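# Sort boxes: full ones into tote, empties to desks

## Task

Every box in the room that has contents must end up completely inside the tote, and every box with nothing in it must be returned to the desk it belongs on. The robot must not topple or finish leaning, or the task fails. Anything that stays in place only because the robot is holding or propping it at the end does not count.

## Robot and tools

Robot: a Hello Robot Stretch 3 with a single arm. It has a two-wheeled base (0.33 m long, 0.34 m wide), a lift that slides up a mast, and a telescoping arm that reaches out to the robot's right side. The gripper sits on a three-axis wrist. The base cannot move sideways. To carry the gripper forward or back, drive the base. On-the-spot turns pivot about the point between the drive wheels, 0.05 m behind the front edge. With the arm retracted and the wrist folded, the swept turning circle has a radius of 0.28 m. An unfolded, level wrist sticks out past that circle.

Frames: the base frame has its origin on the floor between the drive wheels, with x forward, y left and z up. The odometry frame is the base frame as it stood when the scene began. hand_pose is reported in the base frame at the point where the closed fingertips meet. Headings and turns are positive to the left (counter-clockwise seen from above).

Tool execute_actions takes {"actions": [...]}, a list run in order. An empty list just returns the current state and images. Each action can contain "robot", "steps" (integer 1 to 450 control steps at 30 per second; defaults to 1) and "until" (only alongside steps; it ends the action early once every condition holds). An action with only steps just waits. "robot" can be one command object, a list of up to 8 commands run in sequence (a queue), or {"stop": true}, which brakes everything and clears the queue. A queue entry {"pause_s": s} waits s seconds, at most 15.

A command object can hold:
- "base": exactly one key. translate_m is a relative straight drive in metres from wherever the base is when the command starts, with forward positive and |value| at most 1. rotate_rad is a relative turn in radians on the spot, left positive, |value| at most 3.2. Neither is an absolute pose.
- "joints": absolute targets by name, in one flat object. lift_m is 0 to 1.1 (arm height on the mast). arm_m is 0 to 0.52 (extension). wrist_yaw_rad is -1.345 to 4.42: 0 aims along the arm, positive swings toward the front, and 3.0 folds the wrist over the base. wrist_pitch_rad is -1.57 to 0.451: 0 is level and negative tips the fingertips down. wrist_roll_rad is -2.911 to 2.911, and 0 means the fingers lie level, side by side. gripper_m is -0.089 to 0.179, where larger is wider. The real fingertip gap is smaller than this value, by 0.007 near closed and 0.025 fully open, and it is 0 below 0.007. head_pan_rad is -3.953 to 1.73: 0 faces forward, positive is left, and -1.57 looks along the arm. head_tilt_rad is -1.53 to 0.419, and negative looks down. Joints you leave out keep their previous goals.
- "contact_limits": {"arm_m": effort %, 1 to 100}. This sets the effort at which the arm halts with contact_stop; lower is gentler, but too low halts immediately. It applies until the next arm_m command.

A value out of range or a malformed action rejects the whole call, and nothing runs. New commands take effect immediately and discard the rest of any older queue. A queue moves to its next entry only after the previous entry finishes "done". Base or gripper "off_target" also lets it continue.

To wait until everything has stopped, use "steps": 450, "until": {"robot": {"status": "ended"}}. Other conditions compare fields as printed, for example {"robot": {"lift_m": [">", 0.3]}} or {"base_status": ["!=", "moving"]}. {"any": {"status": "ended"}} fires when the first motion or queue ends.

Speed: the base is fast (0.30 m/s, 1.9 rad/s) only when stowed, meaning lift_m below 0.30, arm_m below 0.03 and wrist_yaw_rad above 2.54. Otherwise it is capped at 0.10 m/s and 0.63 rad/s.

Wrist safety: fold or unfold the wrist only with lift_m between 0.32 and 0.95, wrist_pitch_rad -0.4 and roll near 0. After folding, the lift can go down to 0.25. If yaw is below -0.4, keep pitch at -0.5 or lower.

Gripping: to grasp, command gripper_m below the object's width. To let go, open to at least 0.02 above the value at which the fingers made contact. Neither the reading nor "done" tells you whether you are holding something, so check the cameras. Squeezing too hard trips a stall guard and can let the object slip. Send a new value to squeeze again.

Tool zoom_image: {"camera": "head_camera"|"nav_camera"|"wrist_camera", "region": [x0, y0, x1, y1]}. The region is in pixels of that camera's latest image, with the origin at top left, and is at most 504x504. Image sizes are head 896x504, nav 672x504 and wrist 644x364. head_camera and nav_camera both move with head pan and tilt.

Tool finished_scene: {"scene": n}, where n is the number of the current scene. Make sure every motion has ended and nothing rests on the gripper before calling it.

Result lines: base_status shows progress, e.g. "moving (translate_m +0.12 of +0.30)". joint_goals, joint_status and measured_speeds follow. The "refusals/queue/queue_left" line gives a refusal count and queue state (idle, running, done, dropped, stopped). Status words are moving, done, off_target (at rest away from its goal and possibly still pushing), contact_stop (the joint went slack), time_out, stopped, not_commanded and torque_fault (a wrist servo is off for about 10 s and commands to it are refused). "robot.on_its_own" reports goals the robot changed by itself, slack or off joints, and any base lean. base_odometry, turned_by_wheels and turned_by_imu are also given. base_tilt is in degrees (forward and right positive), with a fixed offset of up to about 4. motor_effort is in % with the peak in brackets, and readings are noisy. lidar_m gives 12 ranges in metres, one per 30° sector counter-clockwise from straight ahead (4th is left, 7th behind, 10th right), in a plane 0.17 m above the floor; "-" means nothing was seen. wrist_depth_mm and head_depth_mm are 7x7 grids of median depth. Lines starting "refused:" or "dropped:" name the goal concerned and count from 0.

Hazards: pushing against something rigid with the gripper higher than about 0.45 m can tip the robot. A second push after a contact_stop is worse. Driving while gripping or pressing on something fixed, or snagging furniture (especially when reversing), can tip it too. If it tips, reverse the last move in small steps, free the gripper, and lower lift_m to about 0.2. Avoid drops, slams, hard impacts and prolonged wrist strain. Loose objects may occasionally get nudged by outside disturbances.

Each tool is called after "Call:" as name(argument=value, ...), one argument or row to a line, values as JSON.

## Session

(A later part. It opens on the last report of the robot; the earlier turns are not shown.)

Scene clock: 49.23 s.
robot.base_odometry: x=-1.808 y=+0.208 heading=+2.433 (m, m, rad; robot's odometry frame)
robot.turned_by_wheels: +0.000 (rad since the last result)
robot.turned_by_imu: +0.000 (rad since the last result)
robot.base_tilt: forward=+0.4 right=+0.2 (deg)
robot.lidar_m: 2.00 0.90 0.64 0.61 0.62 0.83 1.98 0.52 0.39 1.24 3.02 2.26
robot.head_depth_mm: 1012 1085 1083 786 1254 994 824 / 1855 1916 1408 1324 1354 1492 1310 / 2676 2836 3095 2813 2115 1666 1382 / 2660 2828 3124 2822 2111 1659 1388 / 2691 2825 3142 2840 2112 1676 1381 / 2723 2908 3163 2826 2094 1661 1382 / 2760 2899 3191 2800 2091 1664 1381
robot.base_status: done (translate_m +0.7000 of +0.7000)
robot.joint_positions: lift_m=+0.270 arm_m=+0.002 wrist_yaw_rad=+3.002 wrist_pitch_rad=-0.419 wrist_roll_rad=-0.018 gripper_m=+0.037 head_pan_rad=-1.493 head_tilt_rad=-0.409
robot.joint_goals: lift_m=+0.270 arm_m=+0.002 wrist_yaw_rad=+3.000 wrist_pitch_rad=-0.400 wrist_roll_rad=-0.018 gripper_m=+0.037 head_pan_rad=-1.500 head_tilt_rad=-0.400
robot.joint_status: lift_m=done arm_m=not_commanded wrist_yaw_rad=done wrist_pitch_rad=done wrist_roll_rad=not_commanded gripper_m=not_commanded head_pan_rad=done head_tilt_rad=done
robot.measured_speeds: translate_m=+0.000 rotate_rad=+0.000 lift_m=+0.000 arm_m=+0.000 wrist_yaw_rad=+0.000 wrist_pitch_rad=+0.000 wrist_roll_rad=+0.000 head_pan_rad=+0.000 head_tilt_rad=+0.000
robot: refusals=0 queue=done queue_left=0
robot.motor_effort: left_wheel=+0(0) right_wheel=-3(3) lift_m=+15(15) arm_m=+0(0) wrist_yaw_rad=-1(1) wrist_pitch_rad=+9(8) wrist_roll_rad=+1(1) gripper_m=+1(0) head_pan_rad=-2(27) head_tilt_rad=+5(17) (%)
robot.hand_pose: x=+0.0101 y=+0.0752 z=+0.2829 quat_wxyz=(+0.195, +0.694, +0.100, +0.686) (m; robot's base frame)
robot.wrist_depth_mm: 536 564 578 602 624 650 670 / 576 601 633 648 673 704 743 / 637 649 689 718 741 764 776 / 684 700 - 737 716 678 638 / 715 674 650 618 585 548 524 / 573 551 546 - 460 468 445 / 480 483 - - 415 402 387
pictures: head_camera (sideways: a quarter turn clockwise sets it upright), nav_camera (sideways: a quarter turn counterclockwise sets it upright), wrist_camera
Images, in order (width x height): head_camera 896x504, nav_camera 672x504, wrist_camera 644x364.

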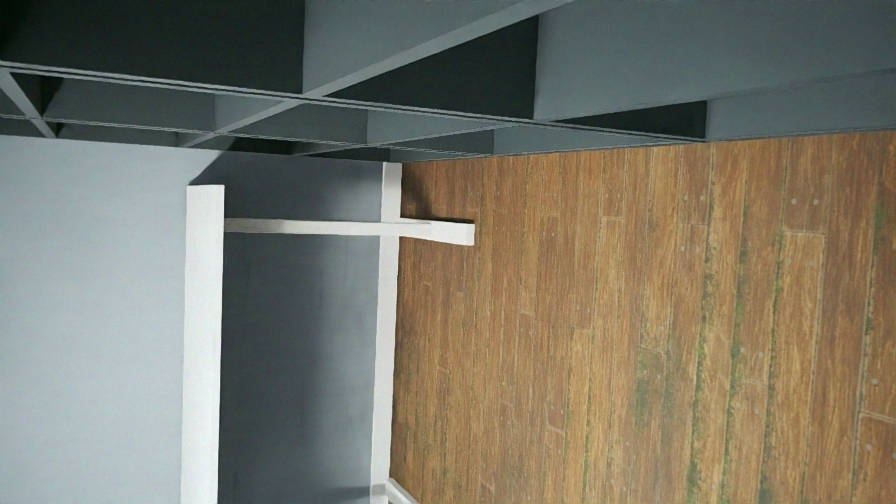

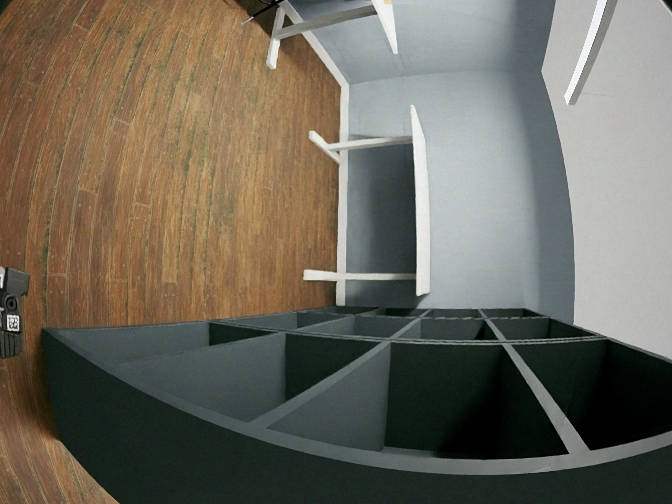

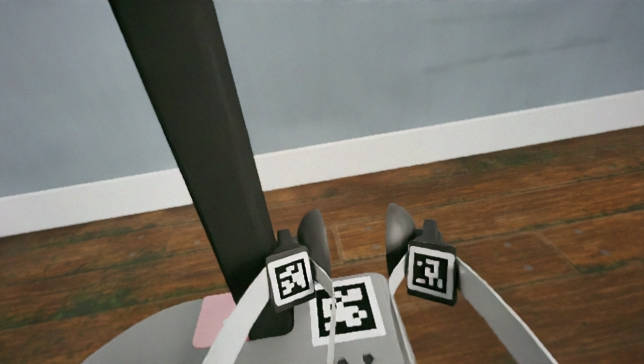

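Call:
execute_actions(
  actions=[
    {"robot": [{"base": {"rotate_rad": -0.377}, "joints": {"head_pan_rad": -2.2, "head_tilt_rad": -0.3}}, {"base": {"translate_m": 1.0}}], "steps": 400, "until": {"robot": {"status": "ended"}}},
  ],
)

Call:
execute_actions(
  actions=[
    {"robot": [{"base": {"translate_m": 0.36}, "joints": {"head_pan_rad": -1.3, "head_tilt_rad": -0.6}}, {"base": {"rotate_rad": 2.02}}], "steps": 400, "until": {"robot": {"status": "ended"}}},
  ],
)

Scene clock: 89.20 s.
robot.base_odometry: x=-2.275 y=+1.092 heading=+2.056 (m, m, rad; robot's odometry frame)
robot.turned_by_wheels: -0.377 (rad since the last result)
robot.turned_by_imu: -0.368 (rad since the last result)
robot.base_tilt: forward=+0.3 right=+0.2 (deg)
robot.lidar_m: 1.01 1.05 1.30 1.02 1.01 1.08 1.62 1.07 1.35 2.07 2.35 1.20
robot.head_depth_mm: 1302 1398 1441 1534 1469 1659 1417 / 1378 1482 1500 1644 1462 1692 1426 / 1407 1540 1568 1740 1524 1749 1458 / 1245 1356 1400 1560 1568 1683 1503 / 1160 1243 1319 1430 1538 1646 1490 / 1718 1898 1913 2074 2109 1795 1494 / 1847 1993 2047 2100 2195 1835 1490
robot.base_status: done (translate_m +1.0000 of +1.0000)
robot.joint_positions: lift_m=+0.270 arm_m=+0.002 wrist_yaw_rad=+3.002 wrist_pitch_rad=-0.419 wrist_roll_rad=-0.018 gripper_m=+0.037 head_pan_rad=-2.193 head_tilt_rad=-0.309
robot.joint_goals: lift_m=+0.270 arm_m=+0.002 wrist_yaw_rad=+3.000 wrist_pitch_rad=-0.400 wrist_roll_rad=-0.018 gripper_m=+0.037 head_pan_rad=-2.200 head_tilt_rad=-0.300
robot.joint_status: lift_m=done arm_m=not_commanded wrist_yaw_rad=done wrist_pitch_rad=done wrist_roll_rad=not_commanded gripper_m=not_commanded head_pan_rad=done head_tilt_rad=done
robot.measured_speeds: translate_m=+0.000 rotate_rad=+0.000 lift_m=+0.000 arm_m=+0.000 wrist_yaw_rad=+0.000 wrist_pitch_rad=+0.000 wrist_roll_rad=+0.000 head_pan_rad=+0.000 head_tilt_rad=+0.000
robot: refusals=0 queue=done queue_left=0
robot.motor_effort: left_wheel=+0(6) right_wheel=-2(9) lift_m=+15(15) arm_m=+0(0) wrist_yaw_rad=-1(1) wrist_pitch_rad=+8(8) wrist_roll_rad=+1(0) gripper_m=-2(0) head_pan_rad=-3(26) head_tilt_rad=+6(18) (%)
robot.hand_pose: x=+0.0101 y=+0.0752 z=+0.2829 quat_wxyz=(+0.195, +0.694, +0.100, +0.686) (m; robot's base frame)
robot.wrist_depth_mm: 768 815 988 - - - - / 800 873 - - - - - / 846 946 - - 967 874 824 / 878 869 - 764 717 685 642 / 715 673 646 623 591 550 529 / 566 548 544 - 456 470 449 / 480 481 - - 410 404 388
pictures: head_camera (sideways: a quarter turn clockwise sets it upright), nav_camera (sideways: a quarter turn counterclockwise sets it upright), wrist_camera
Images, in order (width x height): head_camera 896x504, nav_camera 672x504, wrist_camera 644x364.

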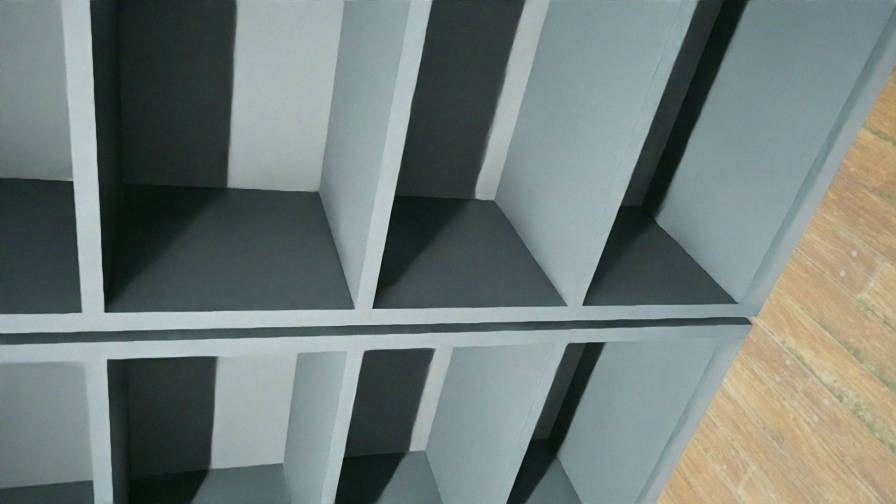

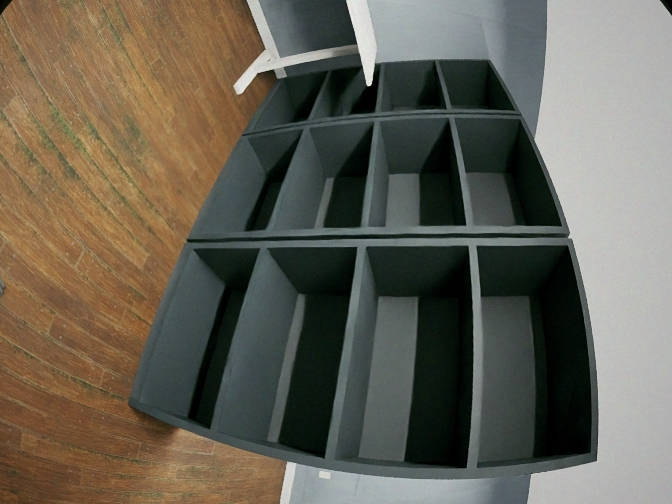

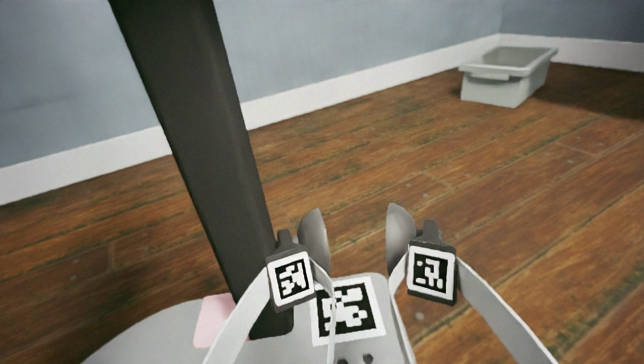

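Scene clock: 94.70 s.
robot.base_odometry: x=-2.443 y=+1.410 heading=-2.207 (m, m, rad; robot's odometry frame)
robot.turned_by_wheels: +2.020 (rad since the last result)
robot.turned_by_imu: +1.982 (rad since the last result)
robot.base_tilt: forward=+0.3 right=+0.1 (deg)
robot.lidar_m: 1.15 1.20 1.65 1.40 1.93 2.13 2.16 0.87 0.66 0.73 1.22 1.19
robot.head_depth_mm: 967 1016 739 564 483 1434 1239 / 997 1042 737 565 497 1425 1235 / 1022 1067 736 565 985 1266 1234 / 1057 1161 740 564 1604 1427 1242 / 1084 1204 1331 566 1651 1431 1237 / 1115 1249 1409 585 1663 1430 1238 / 1152 1294 1471 1693 1703 1403 1244
robot.base_status: done (rotate_rad +2.0199 of +2.0200)
robot.joint_positions: lift_m=+0.270 arm_m=+0.002 wrist_yaw_rad=+3.002 wrist_pitch_rad=-0.419 wrist_roll_rad=-0.018 gripper_m=+0.037 head_pan_rad=-1.307 head_tilt_rad=-0.593
robot.joint_goals: lift_m=+0.270 arm_m=+0.002 wrist_yaw_rad=+3.000 wrist_pitch_rad=-0.400 wrist_roll_rad=-0.018 gripper_m=+0.037 head_pan_rad=-1.300 head_tilt_rad=-0.600
robot.joint_status: lift_m=done arm_m=not_commanded wrist_yaw_rad=done wrist_pitch_rad=done wrist_roll_rad=not_commanded gripper_m=not_commanded head_pan_rad=done head_tilt_rad=done
robot.measured_speeds: translate_m=+0.000 rotate_rad=+0.000 lift_m=+0.000 arm_m=+0.000 wrist_yaw_rad=+0.000 wrist_pitch_rad=+0.000 wrist_roll_rad=+0.000 head_pan_rad=+0.000 head_tilt_rad=+0.000
robot: refusals=0 queue=done queue_left=0
robot.motor_effort: left_wheel=-2(6) right_wheel=+1(11) lift_m=+15(15) arm_m=+0(0) wrist_yaw_rad=-1(1) wrist_pitch_rad=+8(8) wrist_roll_rad=+0(0) gripper_m=-1(0) head_pan_rad=+2(26) head_tilt_rad=-4(30) (%)
robot.hand_pose: x=+0.0101 y=+0.0751 z=+0.2829 quat_wxyz=(+0.195, +0.694, +0.100, +0.686) (m; robot's base frame)
robot.wrist_depth_mm: - - - - - - - / - - - - - - - / - - - - 955 871 836 / 960 865 - 773 718 671 646 / 723 677 658 620 589 549 526 / 571 552 546 - 464 465 447 / 481 486 - - 412 401 386
pictures: head_camera (sideways: a quarter turn clockwise sets it upright), nav_camera (sideways: a quarter turn counterclockwise sets it upright), wrist_camera
Images, in order (width x height): head_camera 896x504, nav_camera 672x504, wrist_camera 644x364.

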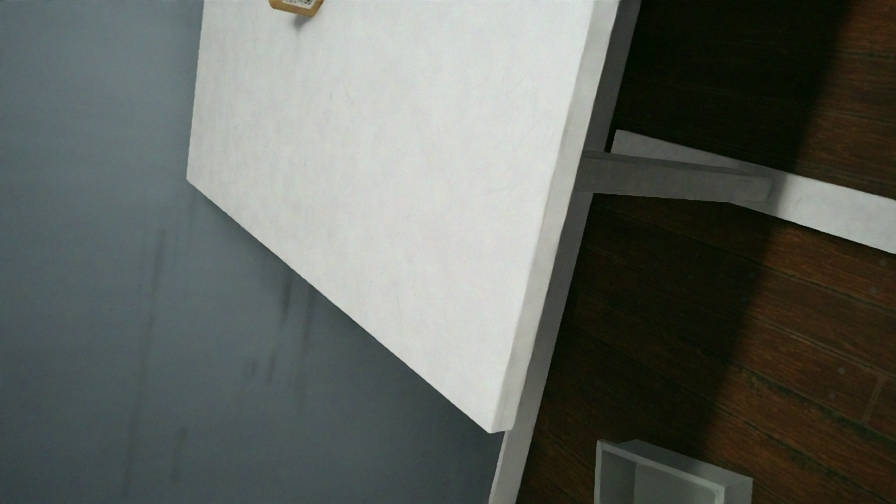

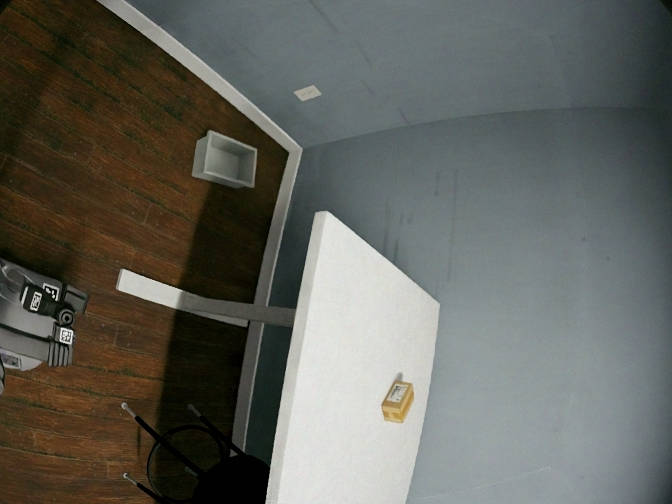

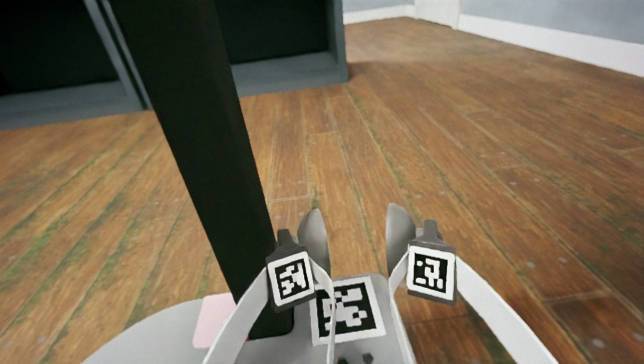

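Call:
execute_actions(
  actions=[
    {"robot": {"joints": {"head_pan_rad": -1.7, "head_tilt_rad": -0.45, "lift_m": 0.94}}, "steps": 300, "until": {"robot": {"status": "ended"}}},
  ],
)

Scene clock: 108.53 s.
robot.base_odometry: x=-2.443 y=+1.410 heading=-2.207 (m, m, rad; robot's odometry frame)
robot.turned_by_wheels: +0.000 (rad since the last result)
robot.turned_by_imu: +0.002 (rad since the last result)
robot.base_tilt: forward=+0.3 right=+0.2 (deg)
robot.lidar_m: 1.15 1.20 1.65 1.40 1.92 2.13 2.17 0.87 0.66 0.73 1.22 1.19
robot.head_depth_mm: 1006 1090 1038 710 539 - - / 997 1085 1038 708 538 - - / 990 1077 1037 707 539 1506 - / 990 1072 1031 708 537 1462 - / 983 1064 1033 707 538 1463 - / 979 1062 1027 706 536 959 - / 976 1055 1093 705 536 1473 1358
robot.base_status: done (rotate_rad +2.0199 of +2.0200)
robot.joint_positions: lift_m=+0.940 arm_m=+0.002 wrist_yaw_rad=+3.002 wrist_pitch_rad=-0.419 wrist_roll_rad=-0.018 gripper_m=+0.037 head_pan_rad=-1.693 head_tilt_rad=-0.458
robot.joint_goals: lift_m=+0.940 arm_m=+0.002 wrist_yaw_rad=+3.000 wrist_pitch_rad=-0.400 wrist_roll_rad=-0.018 gripper_m=+0.037 head_pan_rad=-1.700 head_tilt_rad=-0.450
robot.joint_status: lift_m=done arm_m=not_commanded wrist_yaw_rad=done wrist_pitch_rad=done wrist_roll_rad=not_commanded gripper_m=not_commanded head_pan_rad=done head_tilt_rad=done
robot.measured_speeds: translate_m=+0.000 rotate_rad=+0.000 lift_m=+0.000 arm_m=+0.000 wrist_yaw_rad=+0.000 wrist_pitch_rad=+0.000 wrist_roll_rad=+0.000 head_pan_rad=+0.000 head_tilt_rad=+0.000
robot: refusals=0 queue=done queue_left=0
robot.motor_effort: left_wheel=-2(2) right_wheel=+1(1) lift_m=+35(35) arm_m=+0(0) wrist_yaw_rad=-1(2) wrist_pitch_rad=+9(8) wrist_roll_rad=+1(1) gripper_m=+1(0) head_pan_rad=-3(21) head_tilt_rad=+5(21) (%)
robot.hand_pose: x=+0.0101 y=+0.0752 z=+0.9520 quat_wxyz=(+0.194, +0.694, +0.100, +0.686) (m; robot's base frame)
robot.wrist_depth_mm: - - - - - - - / - - - - - - - / - - - - - - - / - - - - - - - / - - - - - - - / - - - - - - - / - - - - - - -
pictures: head_camera (sideways: a quarter turn clockwise sets it upright), nav_camera (sideways: a quarter turn counterclockwise sets it upright), wrist_camera
Images, in order (width x height): head_camera 896x504, nav_camera 672x504, wrist_camera 644x364.

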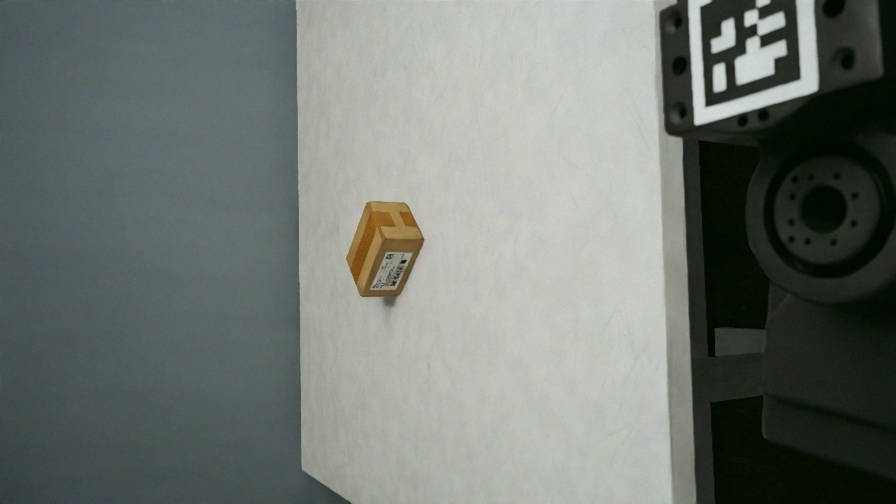

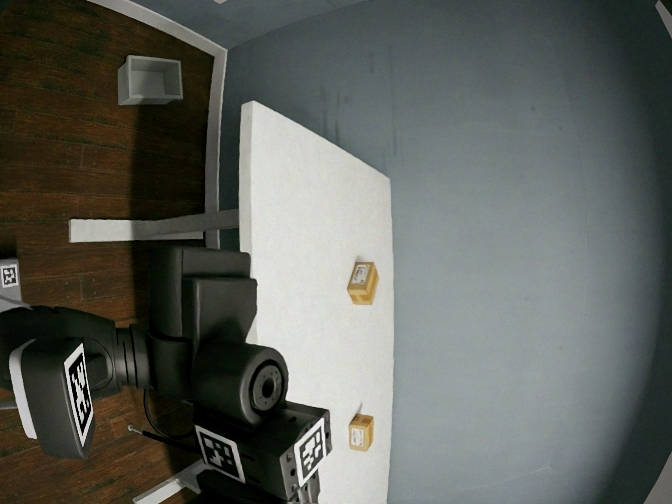

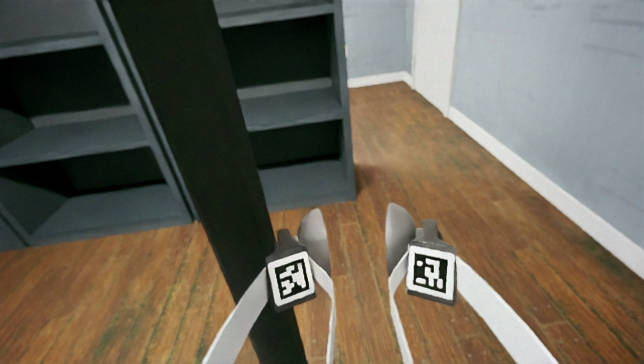

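Call:
execute_actions(
  actions=[
    {"robot": [{"joints": {"wrist_yaw_rad": 1.6, "gripper_m": 0.15, "arm_m": 0.04}}, {"joints": {"lift_m": 1.09, "wrist_pitch_rad": -0.5}}, {"joints": {"wrist_yaw_rad": 0.785, "wrist_roll_rad": 0.0}}], "steps": 300, "until": {"robot": {"status": "ended"}}},
  ],
)

Scene clock: 144.70 s.
robot.base_odometry: x=-2.443 y=+1.410 heading=-2.207 (m, m, rad; robot's odometry frame)
robot.turned_by_wheels: +0.000 (rad since the last result)
robot.turned_by_imu: +0.001 (rad since the last result)
robot.base_tilt: forward=+0.3 right=+0.2 (deg)
robot.lidar_m: 1.15 1.20 1.65 1.40 1.92 2.14 2.16 0.87 0.66 0.73 1.22 1.19
robot.head_depth_mm: - - - - 539 1049 1307 / - - - - - 1552 1311 / 974 - - - - 1529 1337 / 968 - - - - 1516 1328 / 967 1057 1033 - - 1481 1311 / 975 1056 1114 - - 1005 1278 / 970 1045 - 671 - 1476 1335
robot.base_status: done (rotate_rad +2.0199 of +2.0200)
robot.joint_positions: lift_m=+1.090 arm_m=+0.040 wrist_yaw_rad=+0.788 wrist_pitch_rad=-0.514 wrist_roll_rad=-0.005 gripper_m=+0.150 head_pan_rad=-1.693 head_tilt_rad=-0.458
robot.joint_goals: lift_m=+1.090 arm_m=+0.040 wrist_yaw_rad=+0.785 wrist_pitch_rad=-0.500 wrist_roll_rad=+0.000 gripper_m=+0.150 head_pan_rad=-1.700 head_tilt_rad=-0.450
robot.joint_status: lift_m=done arm_m=done wrist_yaw_rad=done wrist_pitch_rad=done wrist_roll_rad=done gripper_m=done head_pan_rad=done head_tilt_rad=done
robot.measured_speeds: translate_m=+0.000 rotate_rad=+0.000 lift_m=+0.000 arm_m=+0.000 wrist_yaw_rad=+0.000 wrist_pitch_rad=+0.000 wrist_roll_rad=+0.000 head_pan_rad=+0.000 head_tilt_rad=+0.000
robot: refusals=0 queue=done queue_left=0
robot.motor_effort: left_wheel=-2(2) right_wheel=+1(1) lift_m=+35(35) arm_m=+3(3) wrist_yaw_rad=-2(0) wrist_pitch_rad=+6(6) wrist_roll_rad=+3(3) gripper_m=+1(100) head_pan_rad=-2(3) head_tilt_rad=+5(5) (%)
robot.hand_pose: x=+0.1283 y=-0.3339 z=+1.0813 quat_wxyz=(+0.702, +0.428, -0.561, +0.097) (m; robot's base frame)
robot.wrist_depth_mm: 781 924 - - - 811 689 / 822 979 - - - 851 573 / 868 - - - - 472 445 / 920 - - - 410 386 366 / - - - 379 341 329 312 / - - - - 295 278 - / - - - - - 246 237
pictures: head_camera (sideways: a quarter turn clockwise sets it upright), nav_camera (sideways: a quarter turn counterclockwise sets it upright), wrist_camera
Images, in order (width x height): head_camera 896x504, nav_camera 672x504, wrist_camera 644x364.

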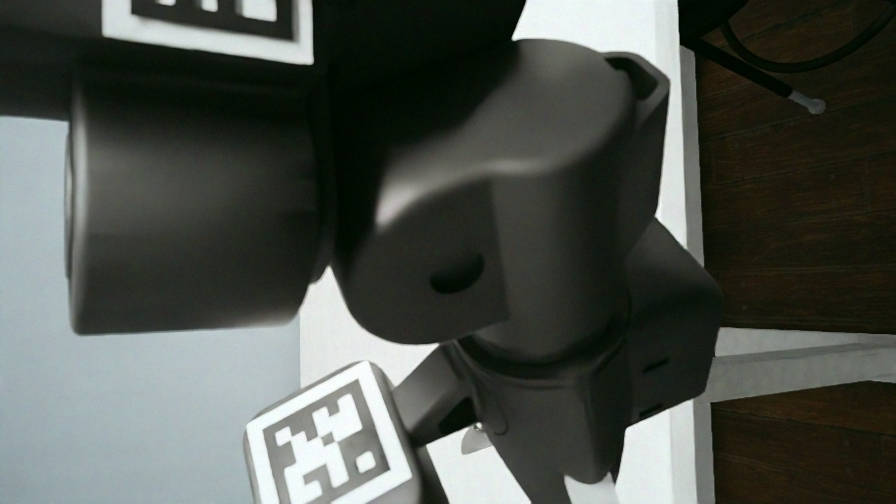

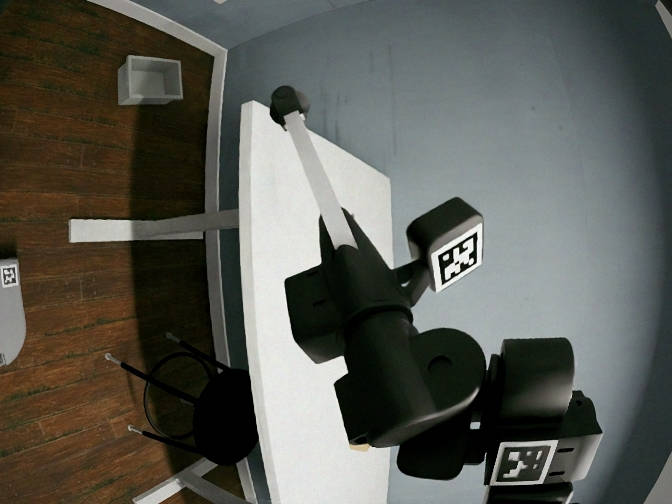

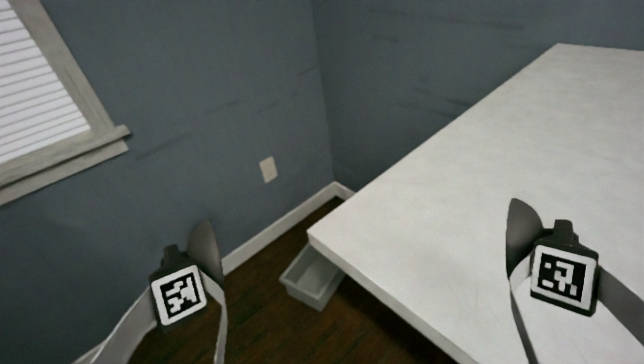

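Call:
execute_actions(
  actions=[
    {"robot": [{"base": {"translate_m": -0.19}, "joints": {"lift_m": 1.1, "arm_m": 0.37, "wrist_pitch_rad": -0.8, "gripper_m": 0.15, "head_tilt_rad": -0.4}}], "steps": 300, "until": {"robot": {"status": "ended"}}},
  ],
)

Scene clock: 174.03 s.
robot.base_odometry: x=-2.330 y=+1.563 heading=-2.207 (m, m, rad; robot's odometry frame)
robot.turned_by_wheels: +0.000 (rad since the last result)
robot.turned_by_imu: +0.001 (rad since the last result)
robot.base_tilt: forward=+0.4 right=+0.2 (deg)
robot.lidar_m: 1.34 1.39 1.45 1.43 1.49 2.01 1.97 1.15 0.57 0.85 0.78 1.39
robot.head_depth_mm: - 1090 1137 743 578 487 837 / 976 1087 1125 751 578 486 859 / 978 1081 1127 781 578 485 1321 / 966 - 1082 780 575 484 1383 / 981 1042 - 779 576 485 1384 / 979 1034 1120 738 574 484 1387 / 971 1042 1098 740 573 467 1303
robot.base_status: done (translate_m -0.1900 of -0.1900)
robot.joint_positions: lift_m=+1.098 arm_m=+0.370 wrist_yaw_rad=+0.785 wrist_pitch_rad=-0.809 wrist_roll_rad=-0.004 gripper_m=+0.150 head_pan_rad=-1.693 head_tilt_rad=-0.408
robot.joint_goals: lift_m=+1.100 arm_m=+0.370 wrist_yaw_rad=+0.785 wrist_pitch_rad=-0.800 wrist_roll_rad=+0.000 gripper_m=+0.150 head_pan_rad=-1.700 head_tilt_rad=-0.400
robot.joint_status: lift_m=done arm_m=done wrist_yaw_rad=done wrist_pitch_rad=done wrist_roll_rad=done gripper_m=done head_pan_rad=done head_tilt_rad=done
robot.measured_speeds: translate_m=+0.000 rotate_rad=+0.000 lift_m=+0.000 arm_m=+0.000 wrist_yaw_rad=+0.000 wrist_pitch_rad=+0.000 wrist_roll_rad=+0.000 head_pan_rad=+0.000 head_tilt_rad=+0.000
robot: refusals=0 queue=done queue_left=0
robot.motor_effort: left_wheel=-2(7) right_wheel=+1(3) lift_m=+36(36) arm_m=+3(3) wrist_yaw_rad=-1(1) wrist_pitch_rad=+4(4) wrist_roll_rad=+2(3) gripper_m=+0(2) head_pan_rad=-3(2) head_tilt_rad=+5(13) (%)
robot.hand_pose: x=+0.0911 y=-0.6275 z=+1.0344 quat_wxyz=(+0.708, +0.506, -0.492, -0.008) (m; robot's base frame)
robot.wrist_depth_mm: 969 - - 457 425 399 378 / - - 412 386 366 347 330 / - 375 357 338 260 299 292 / 344 327 311 298 271 270 261 / 303 291 280 266 256 251 238 / 272 265 248 242 234 225 - / 245 234 230 221 215 208 201
pictures: head_camera (sideways: a quarter turn clockwise sets it upright), nav_camera (sideways: a quarter turn counterclockwise sets it upright), wrist_camera
Images, in order (width x height): head_camera 896x504, nav_camera 672x504, wrist_camera 644x364.

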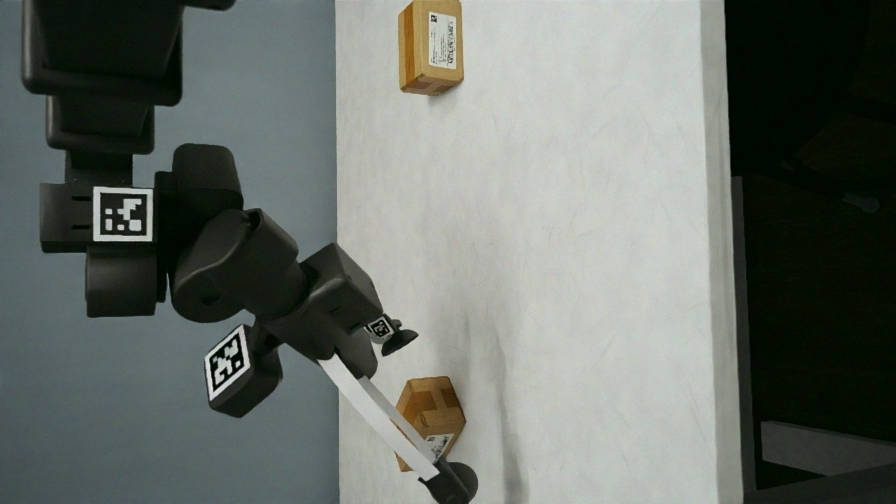

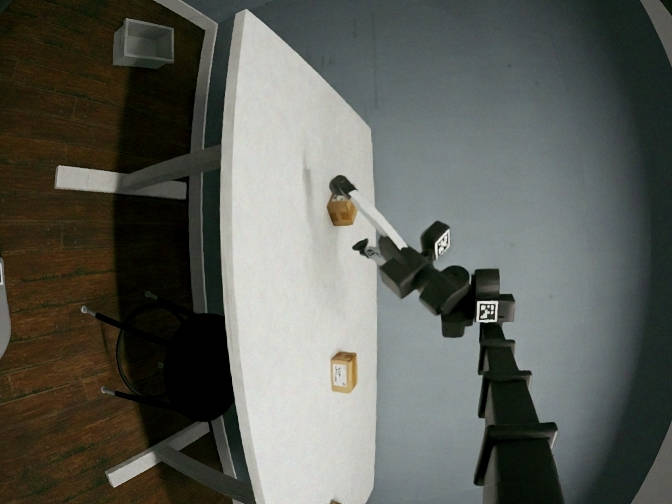

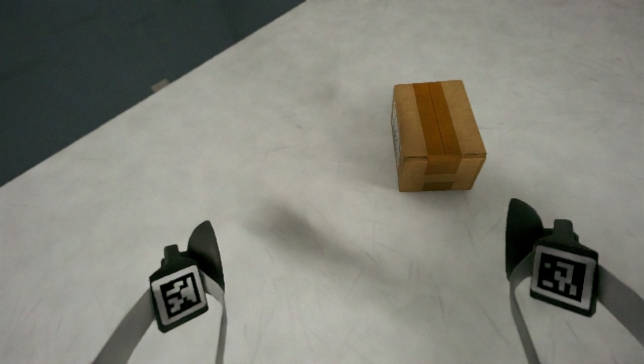

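Call:
execute_actions(
  actions=[
    {"robot": [{"base": {"translate_m": -0.054}, "joints": {"arm_m": 0.424, "head_pan_rad": -1.6}}], "steps": 300, "until": {"robot": {"status": "ended"}}},
  ],
)

Scene clock: 220.03 s.
robot.base_odometry: x=-2.298 y=+1.607 heading=-2.207 (m, m, rad; robot's odometry frame)
robot.turned_by_wheels: +0.000 (rad since the last result)
robot.turned_by_imu: +0.001 (rad since the last result)
robot.base_tilt: forward=+0.3 right=+0.2 (deg)
robot.lidar_m: 1.39 1.45 1.45 1.60 1.47 2.01 1.92 1.10 0.56 0.55 0.80 1.44
robot.head_depth_mm: 959 1061 1116 721 579 473 801 / 963 1069 1114 784 577 472 842 / 963 - 1115 782 578 486 1349 / 987 1048 - 777 576 484 1382 / 985 1041 1116 779 575 484 1383 / 984 1066 1117 741 574 484 1379 / 992 1064 1112 775 573 482 1111
robot.base_status: done (translate_m -0.0540 of -0.0540)
robot.joint_positions: lift_m=+1.098 arm_m=+0.424 wrist_yaw_rad=+0.785 wrist_pitch_rad=-0.810 wrist_roll_rad=-0.004 gripper_m=+0.150 head_pan_rad=-1.607 head_tilt_rad=-0.408
robot.joint_goals: lift_m=+1.100 arm_m=+0.424 wrist_yaw_rad=+0.785 wrist_pitch_rad=-0.800 wrist_roll_rad=+0.000 gripper_m=+0.150 head_pan_rad=-1.600 head_tilt_rad=-0.400
robot.joint_status: lift_m=done arm_m=done wrist_yaw_rad=done wrist_pitch_rad=done wrist_roll_rad=done gripper_m=done head_pan_rad=done head_tilt_rad=done
robot.measured_speeds: translate_m=+0.000 rotate_rad=+0.000 lift_m=+0.000 arm_m=+0.000 wrist_yaw_rad=+0.000 wrist_pitch_rad=+0.000 wrist_roll_rad=+0.000 head_pan_rad=+0.000 head_tilt_rad=+0.000
robot: refusals=0 queue=done queue_left=0
robot.motor_effort: left_wheel=-2(4) right_wheel=+1(4) lift_m=+36(36) arm_m=+3(3) wrist_yaw_rad=+0(0) wrist_pitch_rad=+4(4) wrist_roll_rad=+3(2) gripper_m=+0(1) head_pan_rad=+3(9) head_tilt_rad=+5(5) (%)
robot.hand_pose: x=+0.0911 y=-0.6815 z=+1.0344 quat_wxyz=(+0.708, +0.506, -0.492, -0.008) (m; robot's base frame)
robot.wrist_depth_mm: - - 506 451 425 400 376 / - - 414 387 365 347 327 / - 375 352 269 316 305 291 / 343 328 311 273 281 274 262 / 304 291 280 268 256 251 239 / 272 265 249 242 233 225 - / 244 234 229 221 214 207 200
pictures: head_camera (sideways: a quarter turn clockwise sets it upright), nav_camera (sideways: a quarter turn counterclockwise sets it upright), wrist_camera
Images, in order (width x height): head_camera 896x504, nav_camera 672x504, wrist_camera 644x364.

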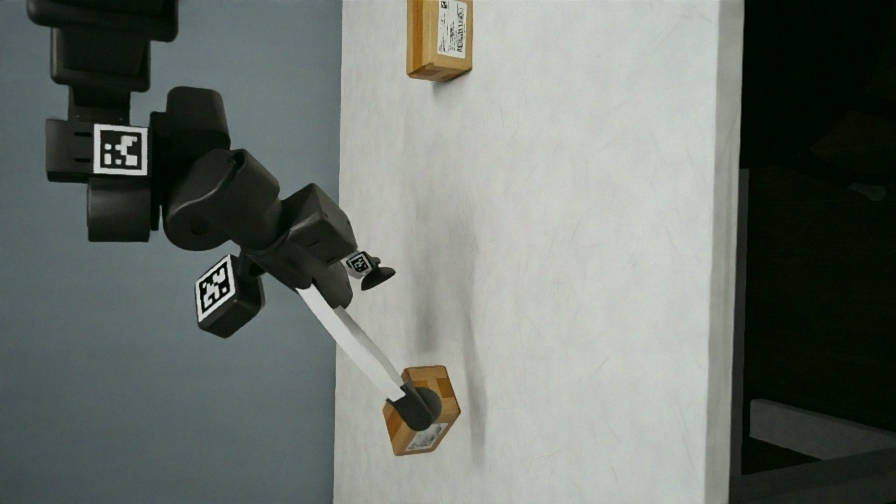

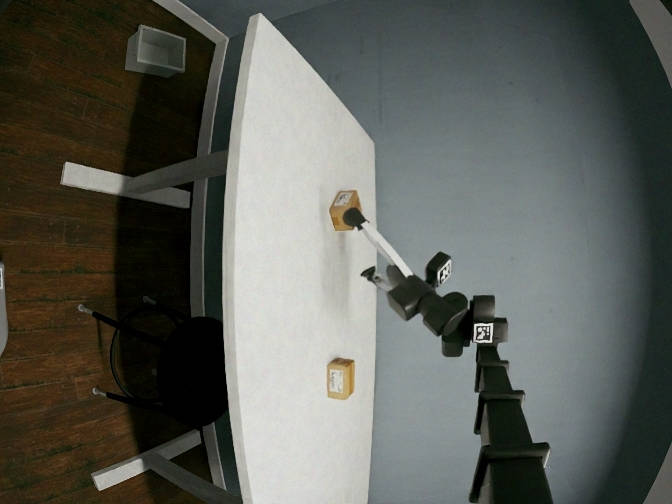

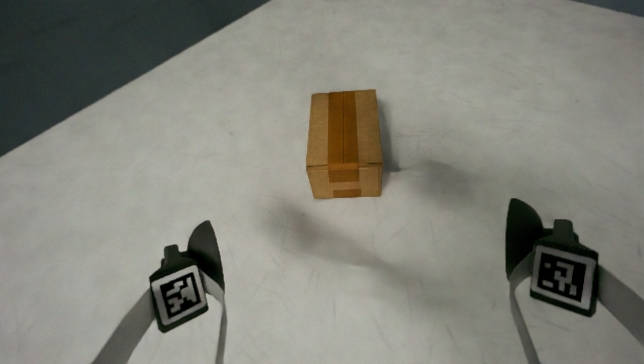

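Call:
execute_actions(
  actions=[
    {"robot": [{"base": {"translate_m": 0.082}, "joints": {"arm_m": 0.506, "head_pan_rad": -1.7}}, {"joints": {"lift_m": 1.06}}], "steps": 300, "until": {"robot": {"status": "ended"}}},
  ],
)

Scene clock: 226.33 s.
robot.base_odometry: x=-2.346 y=+1.541 heading=-2.207 (m, m, rad; robot's odometry frame)
robot.turned_by_wheels: +0.000 (rad since the last result)
robot.turned_by_imu: +0.001 (rad since the last result)
robot.base_tilt: forward=+0.3 right=+0.3 (deg)
robot.lidar_m: 1.31 1.37 1.88 1.43 1.57 2.03 2.00 1.16 0.58 0.86 0.77 1.36
robot.head_depth_mm: 1001 - 1058 746 577 488 837 / 998 - 1135 780 576 486 1293 / 990 1089 1120 780 576 485 1326 / 981 - 1116 780 575 485 1375 / 981 1045 - 776 575 484 1385 / 974 1048 1115 738 574 484 1374 / 970 1045 1101 755 573 469 1058
robot.base_status: done (translate_m +0.0820 of +0.0820)
robot.joint_positions: lift_m=+1.060 arm_m=+0.506 wrist_yaw_rad=+0.785 wrist_pitch_rad=-0.810 wrist_roll_rad=-0.004 gripper_m=+0.150 head_pan_rad=-1.693 head_tilt_rad=-0.408
robot.joint_goals: lift_m=+1.060 arm_m=+0.506 wrist_yaw_rad=+0.785 wrist_pitch_rad=-0.800 wrist_roll_rad=+0.000 gripper_m=+0.150 head_pan_rad=-1.700 head_tilt_rad=-0.400
robot.joint_status: lift_m=done arm_m=done wrist_yaw_rad=done wrist_pitch_rad=done wrist_roll_rad=done gripper_m=done head_pan_rad=done head_tilt_rad=done
robot.measured_speeds: translate_m=+0.000 rotate_rad=+0.000 lift_m=+0.000 arm_m=+0.000 wrist_yaw_rad=+0.000 wrist_pitch_rad=+0.000 wrist_roll_rad=+0.000 head_pan_rad=+0.000 head_tilt_rad=+0.000
robot: refusals=0 queue=done queue_left=0
robot.motor_effort: left_wheel=-2(4) right_wheel=+1(7) lift_m=+15(35) arm_m=+3(5) wrist_yaw_rad=+0(0) wrist_pitch_rad=+5(4) wrist_roll_rad=+3(3) gripper_m=+0(0) head_pan_rad=-3(11) head_tilt_rad=+5(5) (%)
robot.hand_pose: x=+0.0911 y=-0.7635 z=+0.9970 quat_wxyz=(+0.708, +0.506, -0.492, -0.008) (m; robot's base frame)
robot.wrist_depth_mm: 958 - 937 383 356 335 318 / - - 349 328 307 292 277 / - 316 298 284 271 256 246 / 290 277 263 192 235 231 221 / 255 245 236 171 206 212 202 / 229 225 208 154 187 189 - / 206 198 193 182 178 174 170
pictures: head_camera (sideways: a quarter turn clockwise sets it upright), nav_camera (sideways: a quarter turn counterclockwise sets it upright), wrist_camera
Images, in order (width x height): head_camera 896x504, nav_camera 672x504, wrist_camera 644x364.

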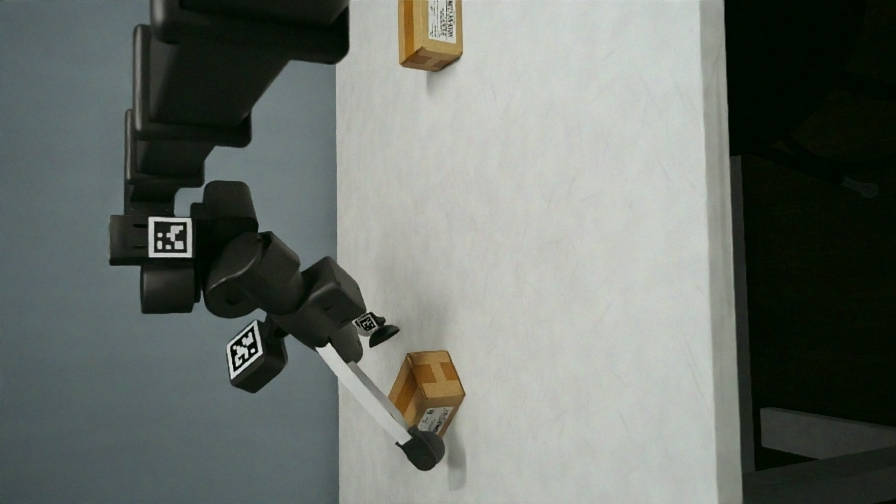

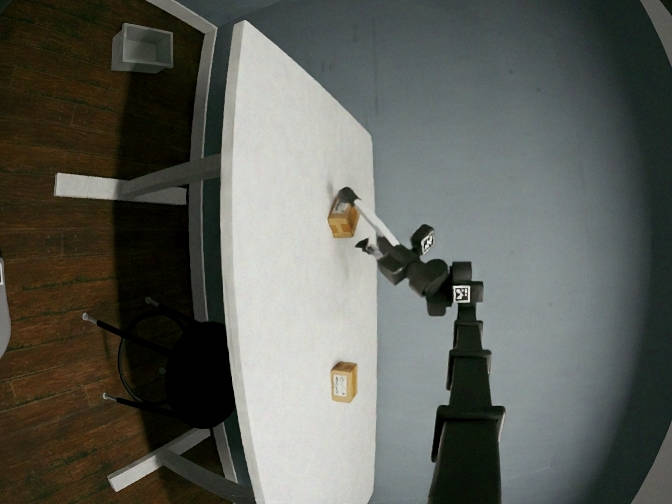

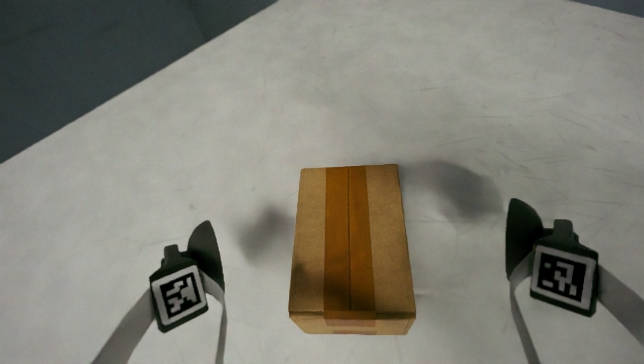

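Call:
execute_actions(
  actions=[
    {"robot": [{"joints": {"lift_m": 1.04}}, {"joints": {"gripper_m": 0.01}}], "steps": 300, "until": {"robot": {"status": "ended"}}},
    {"steps": 10},
  ],
)

Scene clock: 235.53 s.
robot.base_odometry: x=-2.346 y=+1.541 heading=-2.207 (m, m, rad; robot's odometry frame)
robot.turned_by_wheels: +0.000 (rad since the last result)
robot.turned_by_imu: +0.001 (rad since the last result)
robot.base_tilt: forward=+0.4 right=+0.2 (deg)
robot.lidar_m: 1.31 1.36 1.88 1.43 1.57 2.02 2.00 1.17 0.58 0.86 0.77 1.36
robot.head_depth_mm: 1001 1056 - 742 578 486 834 / 997 1047 1123 785 578 487 1288 / 990 1041 1121 779 576 485 1322 / 985 - 1120 781 577 484 1383 / 982 1054 - 762 575 484 1384 / 978 1049 1115 740 572 485 1379 / 970 1043 1101 774 573 468 1057
robot.base_status: done (translate_m +0.0820 of +0.0820)
robot.joint_positions: lift_m=+1.040 arm_m=+0.506 wrist_yaw_rad=+0.786 wrist_pitch_rad=-0.815 wrist_roll_rad=-0.003 gripper_m=+0.011 head_pan_rad=-1.693 head_tilt_rad=-0.408
robot.joint_goals: lift_m=+1.040 arm_m=+0.506 wrist_yaw_rad=+0.785 wrist_pitch_rad=-0.800 wrist_roll_rad=+0.000 gripper_m=+0.010 head_pan_rad=-1.700 head_tilt_rad=-0.400
robot.joint_status: lift_m=done arm_m=done wrist_yaw_rad=done wrist_pitch_rad=done wrist_roll_rad=done gripper_m=done head_pan_rad=done head_tilt_rad=done
robot.measured_speeds: translate_m=+0.000 rotate_rad=+0.000 lift_m=+0.000 arm_m=+0.000 wrist_yaw_rad=+0.000 wrist_pitch_rad=+0.000 wrist_roll_rad=+0.000 head_pan_rad=+0.000 head_tilt_rad=+0.000
robot: refusals=0 queue=done queue_left=0
robot.motor_effort: left_wheel=-1(2) right_wheel=+0(1) lift_m=+15(13) arm_m=+2(3) wrist_yaw_rad=+0(0) wrist_pitch_rad=+7(7) wrist_roll_rad=+2(3) gripper_m=-24(100) head_pan_rad=-2(3) head_tilt_rad=+5(5) (%)
robot.hand_pose: x=+0.0904 y=-0.7627 z=+0.9761 quat_wxyz=(+0.708, +0.507, -0.491, -0.010) (m; robot's base frame)
robot.wrist_depth_mm: 948 - 362 340 319 296 280 / 1000 327 306 291 272 259 247 / 301 282 268 253 241 229 220 / 257 247 235 164 184 206 197 / 228 220 212 145 142 186 180 / 205 198 194 132 130 170 165 / 185 180 173 163 161 156 152
pictures: head_camera (sideways: a quarter turn clockwise sets it upright), nav_camera (sideways: a quarter turn counterclockwise sets it upright), wrist_camera
Images, in order (width x height): head_camera 896x504, nav_camera 672x504, wrist_camera 644x364.

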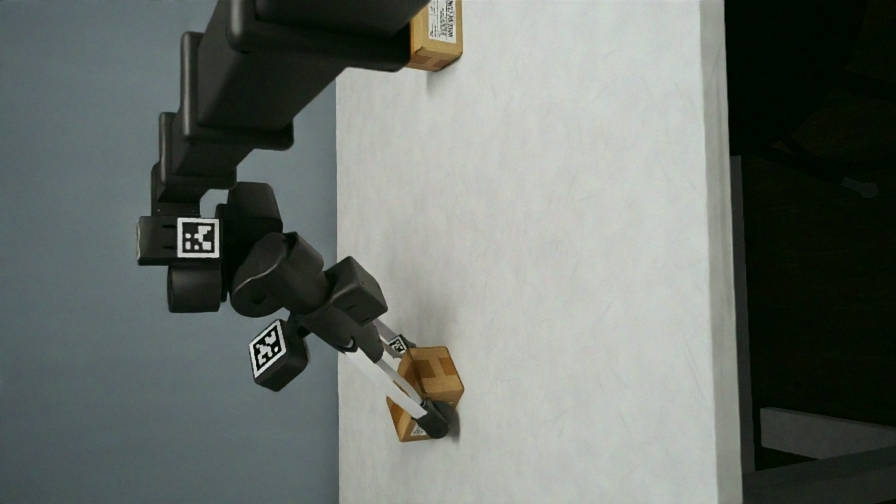

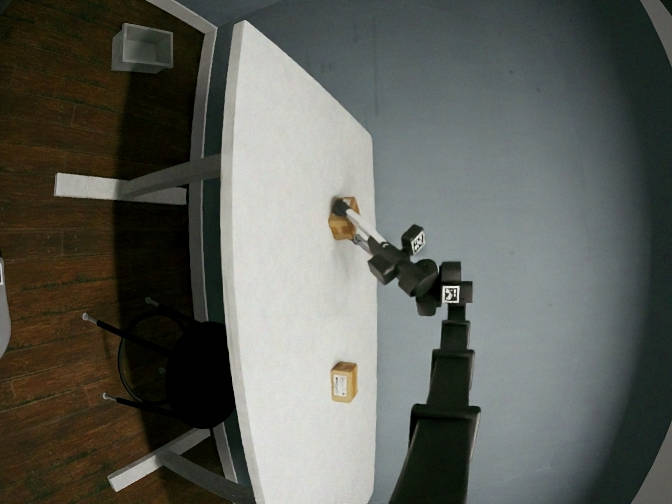

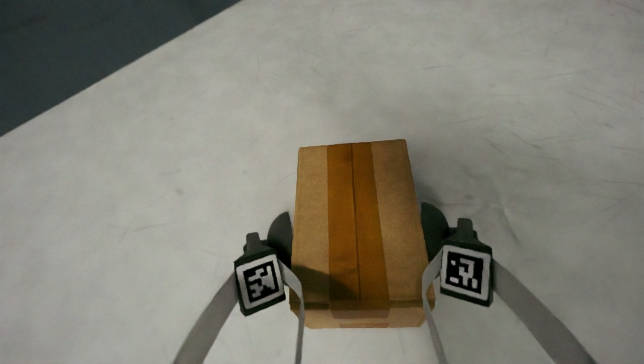

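Call:
execute_actions(
  actions=[
    {"robot": [{"joints": {"lift_m": 1.07}}], "steps": 300, "until": {"robot": {"status": "ended"}}},
    {"steps": 15},
  ],
)

Scene clock: 238.40 s.
robot.base_odometry: x=-2.346 y=+1.541 heading=-2.207 (m, m, rad; robot's odometry frame)
robot.turned_by_wheels: +0.000 (rad since the last result)
robot.turned_by_imu: +0.000 (rad since the last result)
robot.base_tilt: forward=+0.4 right=+0.2 (deg)
robot.lidar_m: 1.31 1.36 1.88 1.43 1.57 2.02 2.00 1.17 0.58 0.86 0.77 1.36
robot.head_depth_mm: 998 - 1094 746 578 488 838 / 989 - 1127 781 578 485 1288 / 987 1090 1119 784 577 485 1318 / 978 - 1116 780 575 486 1393 / 983 1044 1043 776 574 485 1385 / 972 1043 1107 726 573 483 1376 / 968 1044 1099 776 573 468 1056
robot.base_status: done (translate_m +0.0820 of +0.0820)
robot.joint_positions: lift_m=+1.069 arm_m=+0.506 wrist_yaw_rad=+0.786 wrist_pitch_rad=-0.831 wrist_roll_rad=-0.003 gripper_m=+0.011 head_pan_rad=-1.693 head_tilt_rad=-0.408
robot.joint_goals: lift_m=+1.070 arm_m=+0.506 wrist_yaw_rad=+0.785 wrist_pitch_rad=-0.800 wrist_roll_rad=+0.000 gripper_m=+0.010 head_pan_rad=-1.700 head_tilt_rad=-0.400
robot.joint_status: lift_m=done arm_m=done wrist_yaw_rad=done wrist_pitch_rad=done wrist_roll_rad=done gripper_m=done head_pan_rad=done head_tilt_rad=done
robot.measured_speeds: translate_m=+0.000 rotate_rad=+0.000 lift_m=+0.000 arm_m=+0.000 wrist_yaw_rad=+0.000 wrist_pitch_rad=+0.000 wrist_roll_rad=+0.000 head_pan_rad=+0.000 head_tilt_rad=+0.000
robot: refusals=0 queue=done queue_left=0
robot.motor_effort: left_wheel=-2(2) right_wheel=+1(0) lift_m=+38(38) arm_m=+3(4) wrist_yaw_rad=+0(0) wrist_pitch_rad=+14(15) wrist_roll_rad=+2(2) gripper_m=-24(24) head_pan_rad=-3(2) head_tilt_rad=+5(5) (%)
robot.hand_pose: x=+0.0881 y=-0.7604 z=+1.0026 quat_wxyz=(+0.708, +0.511, -0.487, -0.016) (m; robot's base frame)
robot.wrist_depth_mm: 968 - 421 379 356 335 316 / - - 347 324 308 291 277 / - 317 302 284 273 261 250 / 293 279 267 164 229 234 224 / 261 250 242 146 142 212 205 / 234 226 222 132 130 194 188 / 214 206 197 188 182 179 174
pictures: head_camera (sideways: a quarter turn clockwise sets it upright), nav_camera (sideways: a quarter turn counterclockwise sets it upright), wrist_camera
Images, in order (width x height): head_camera 896x504, nav_camera 672x504, wrist_camera 644x364.

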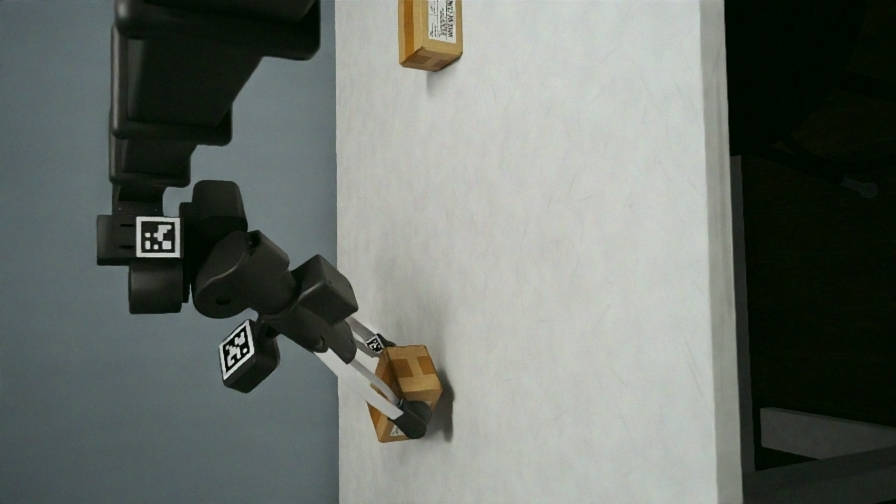

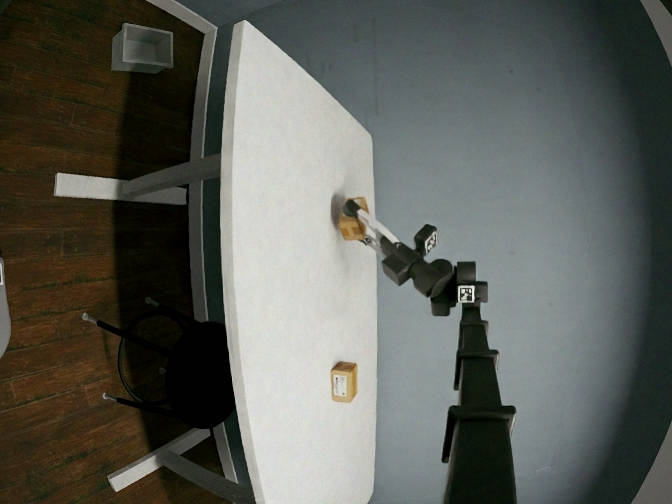

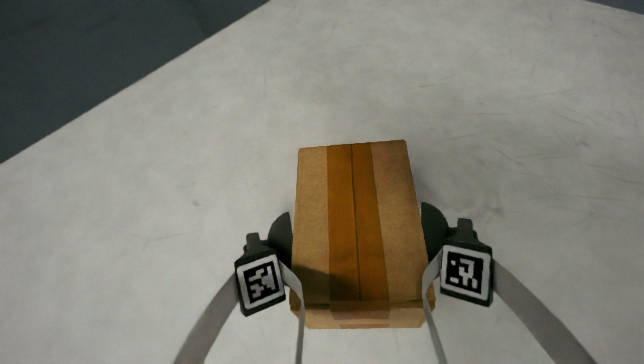

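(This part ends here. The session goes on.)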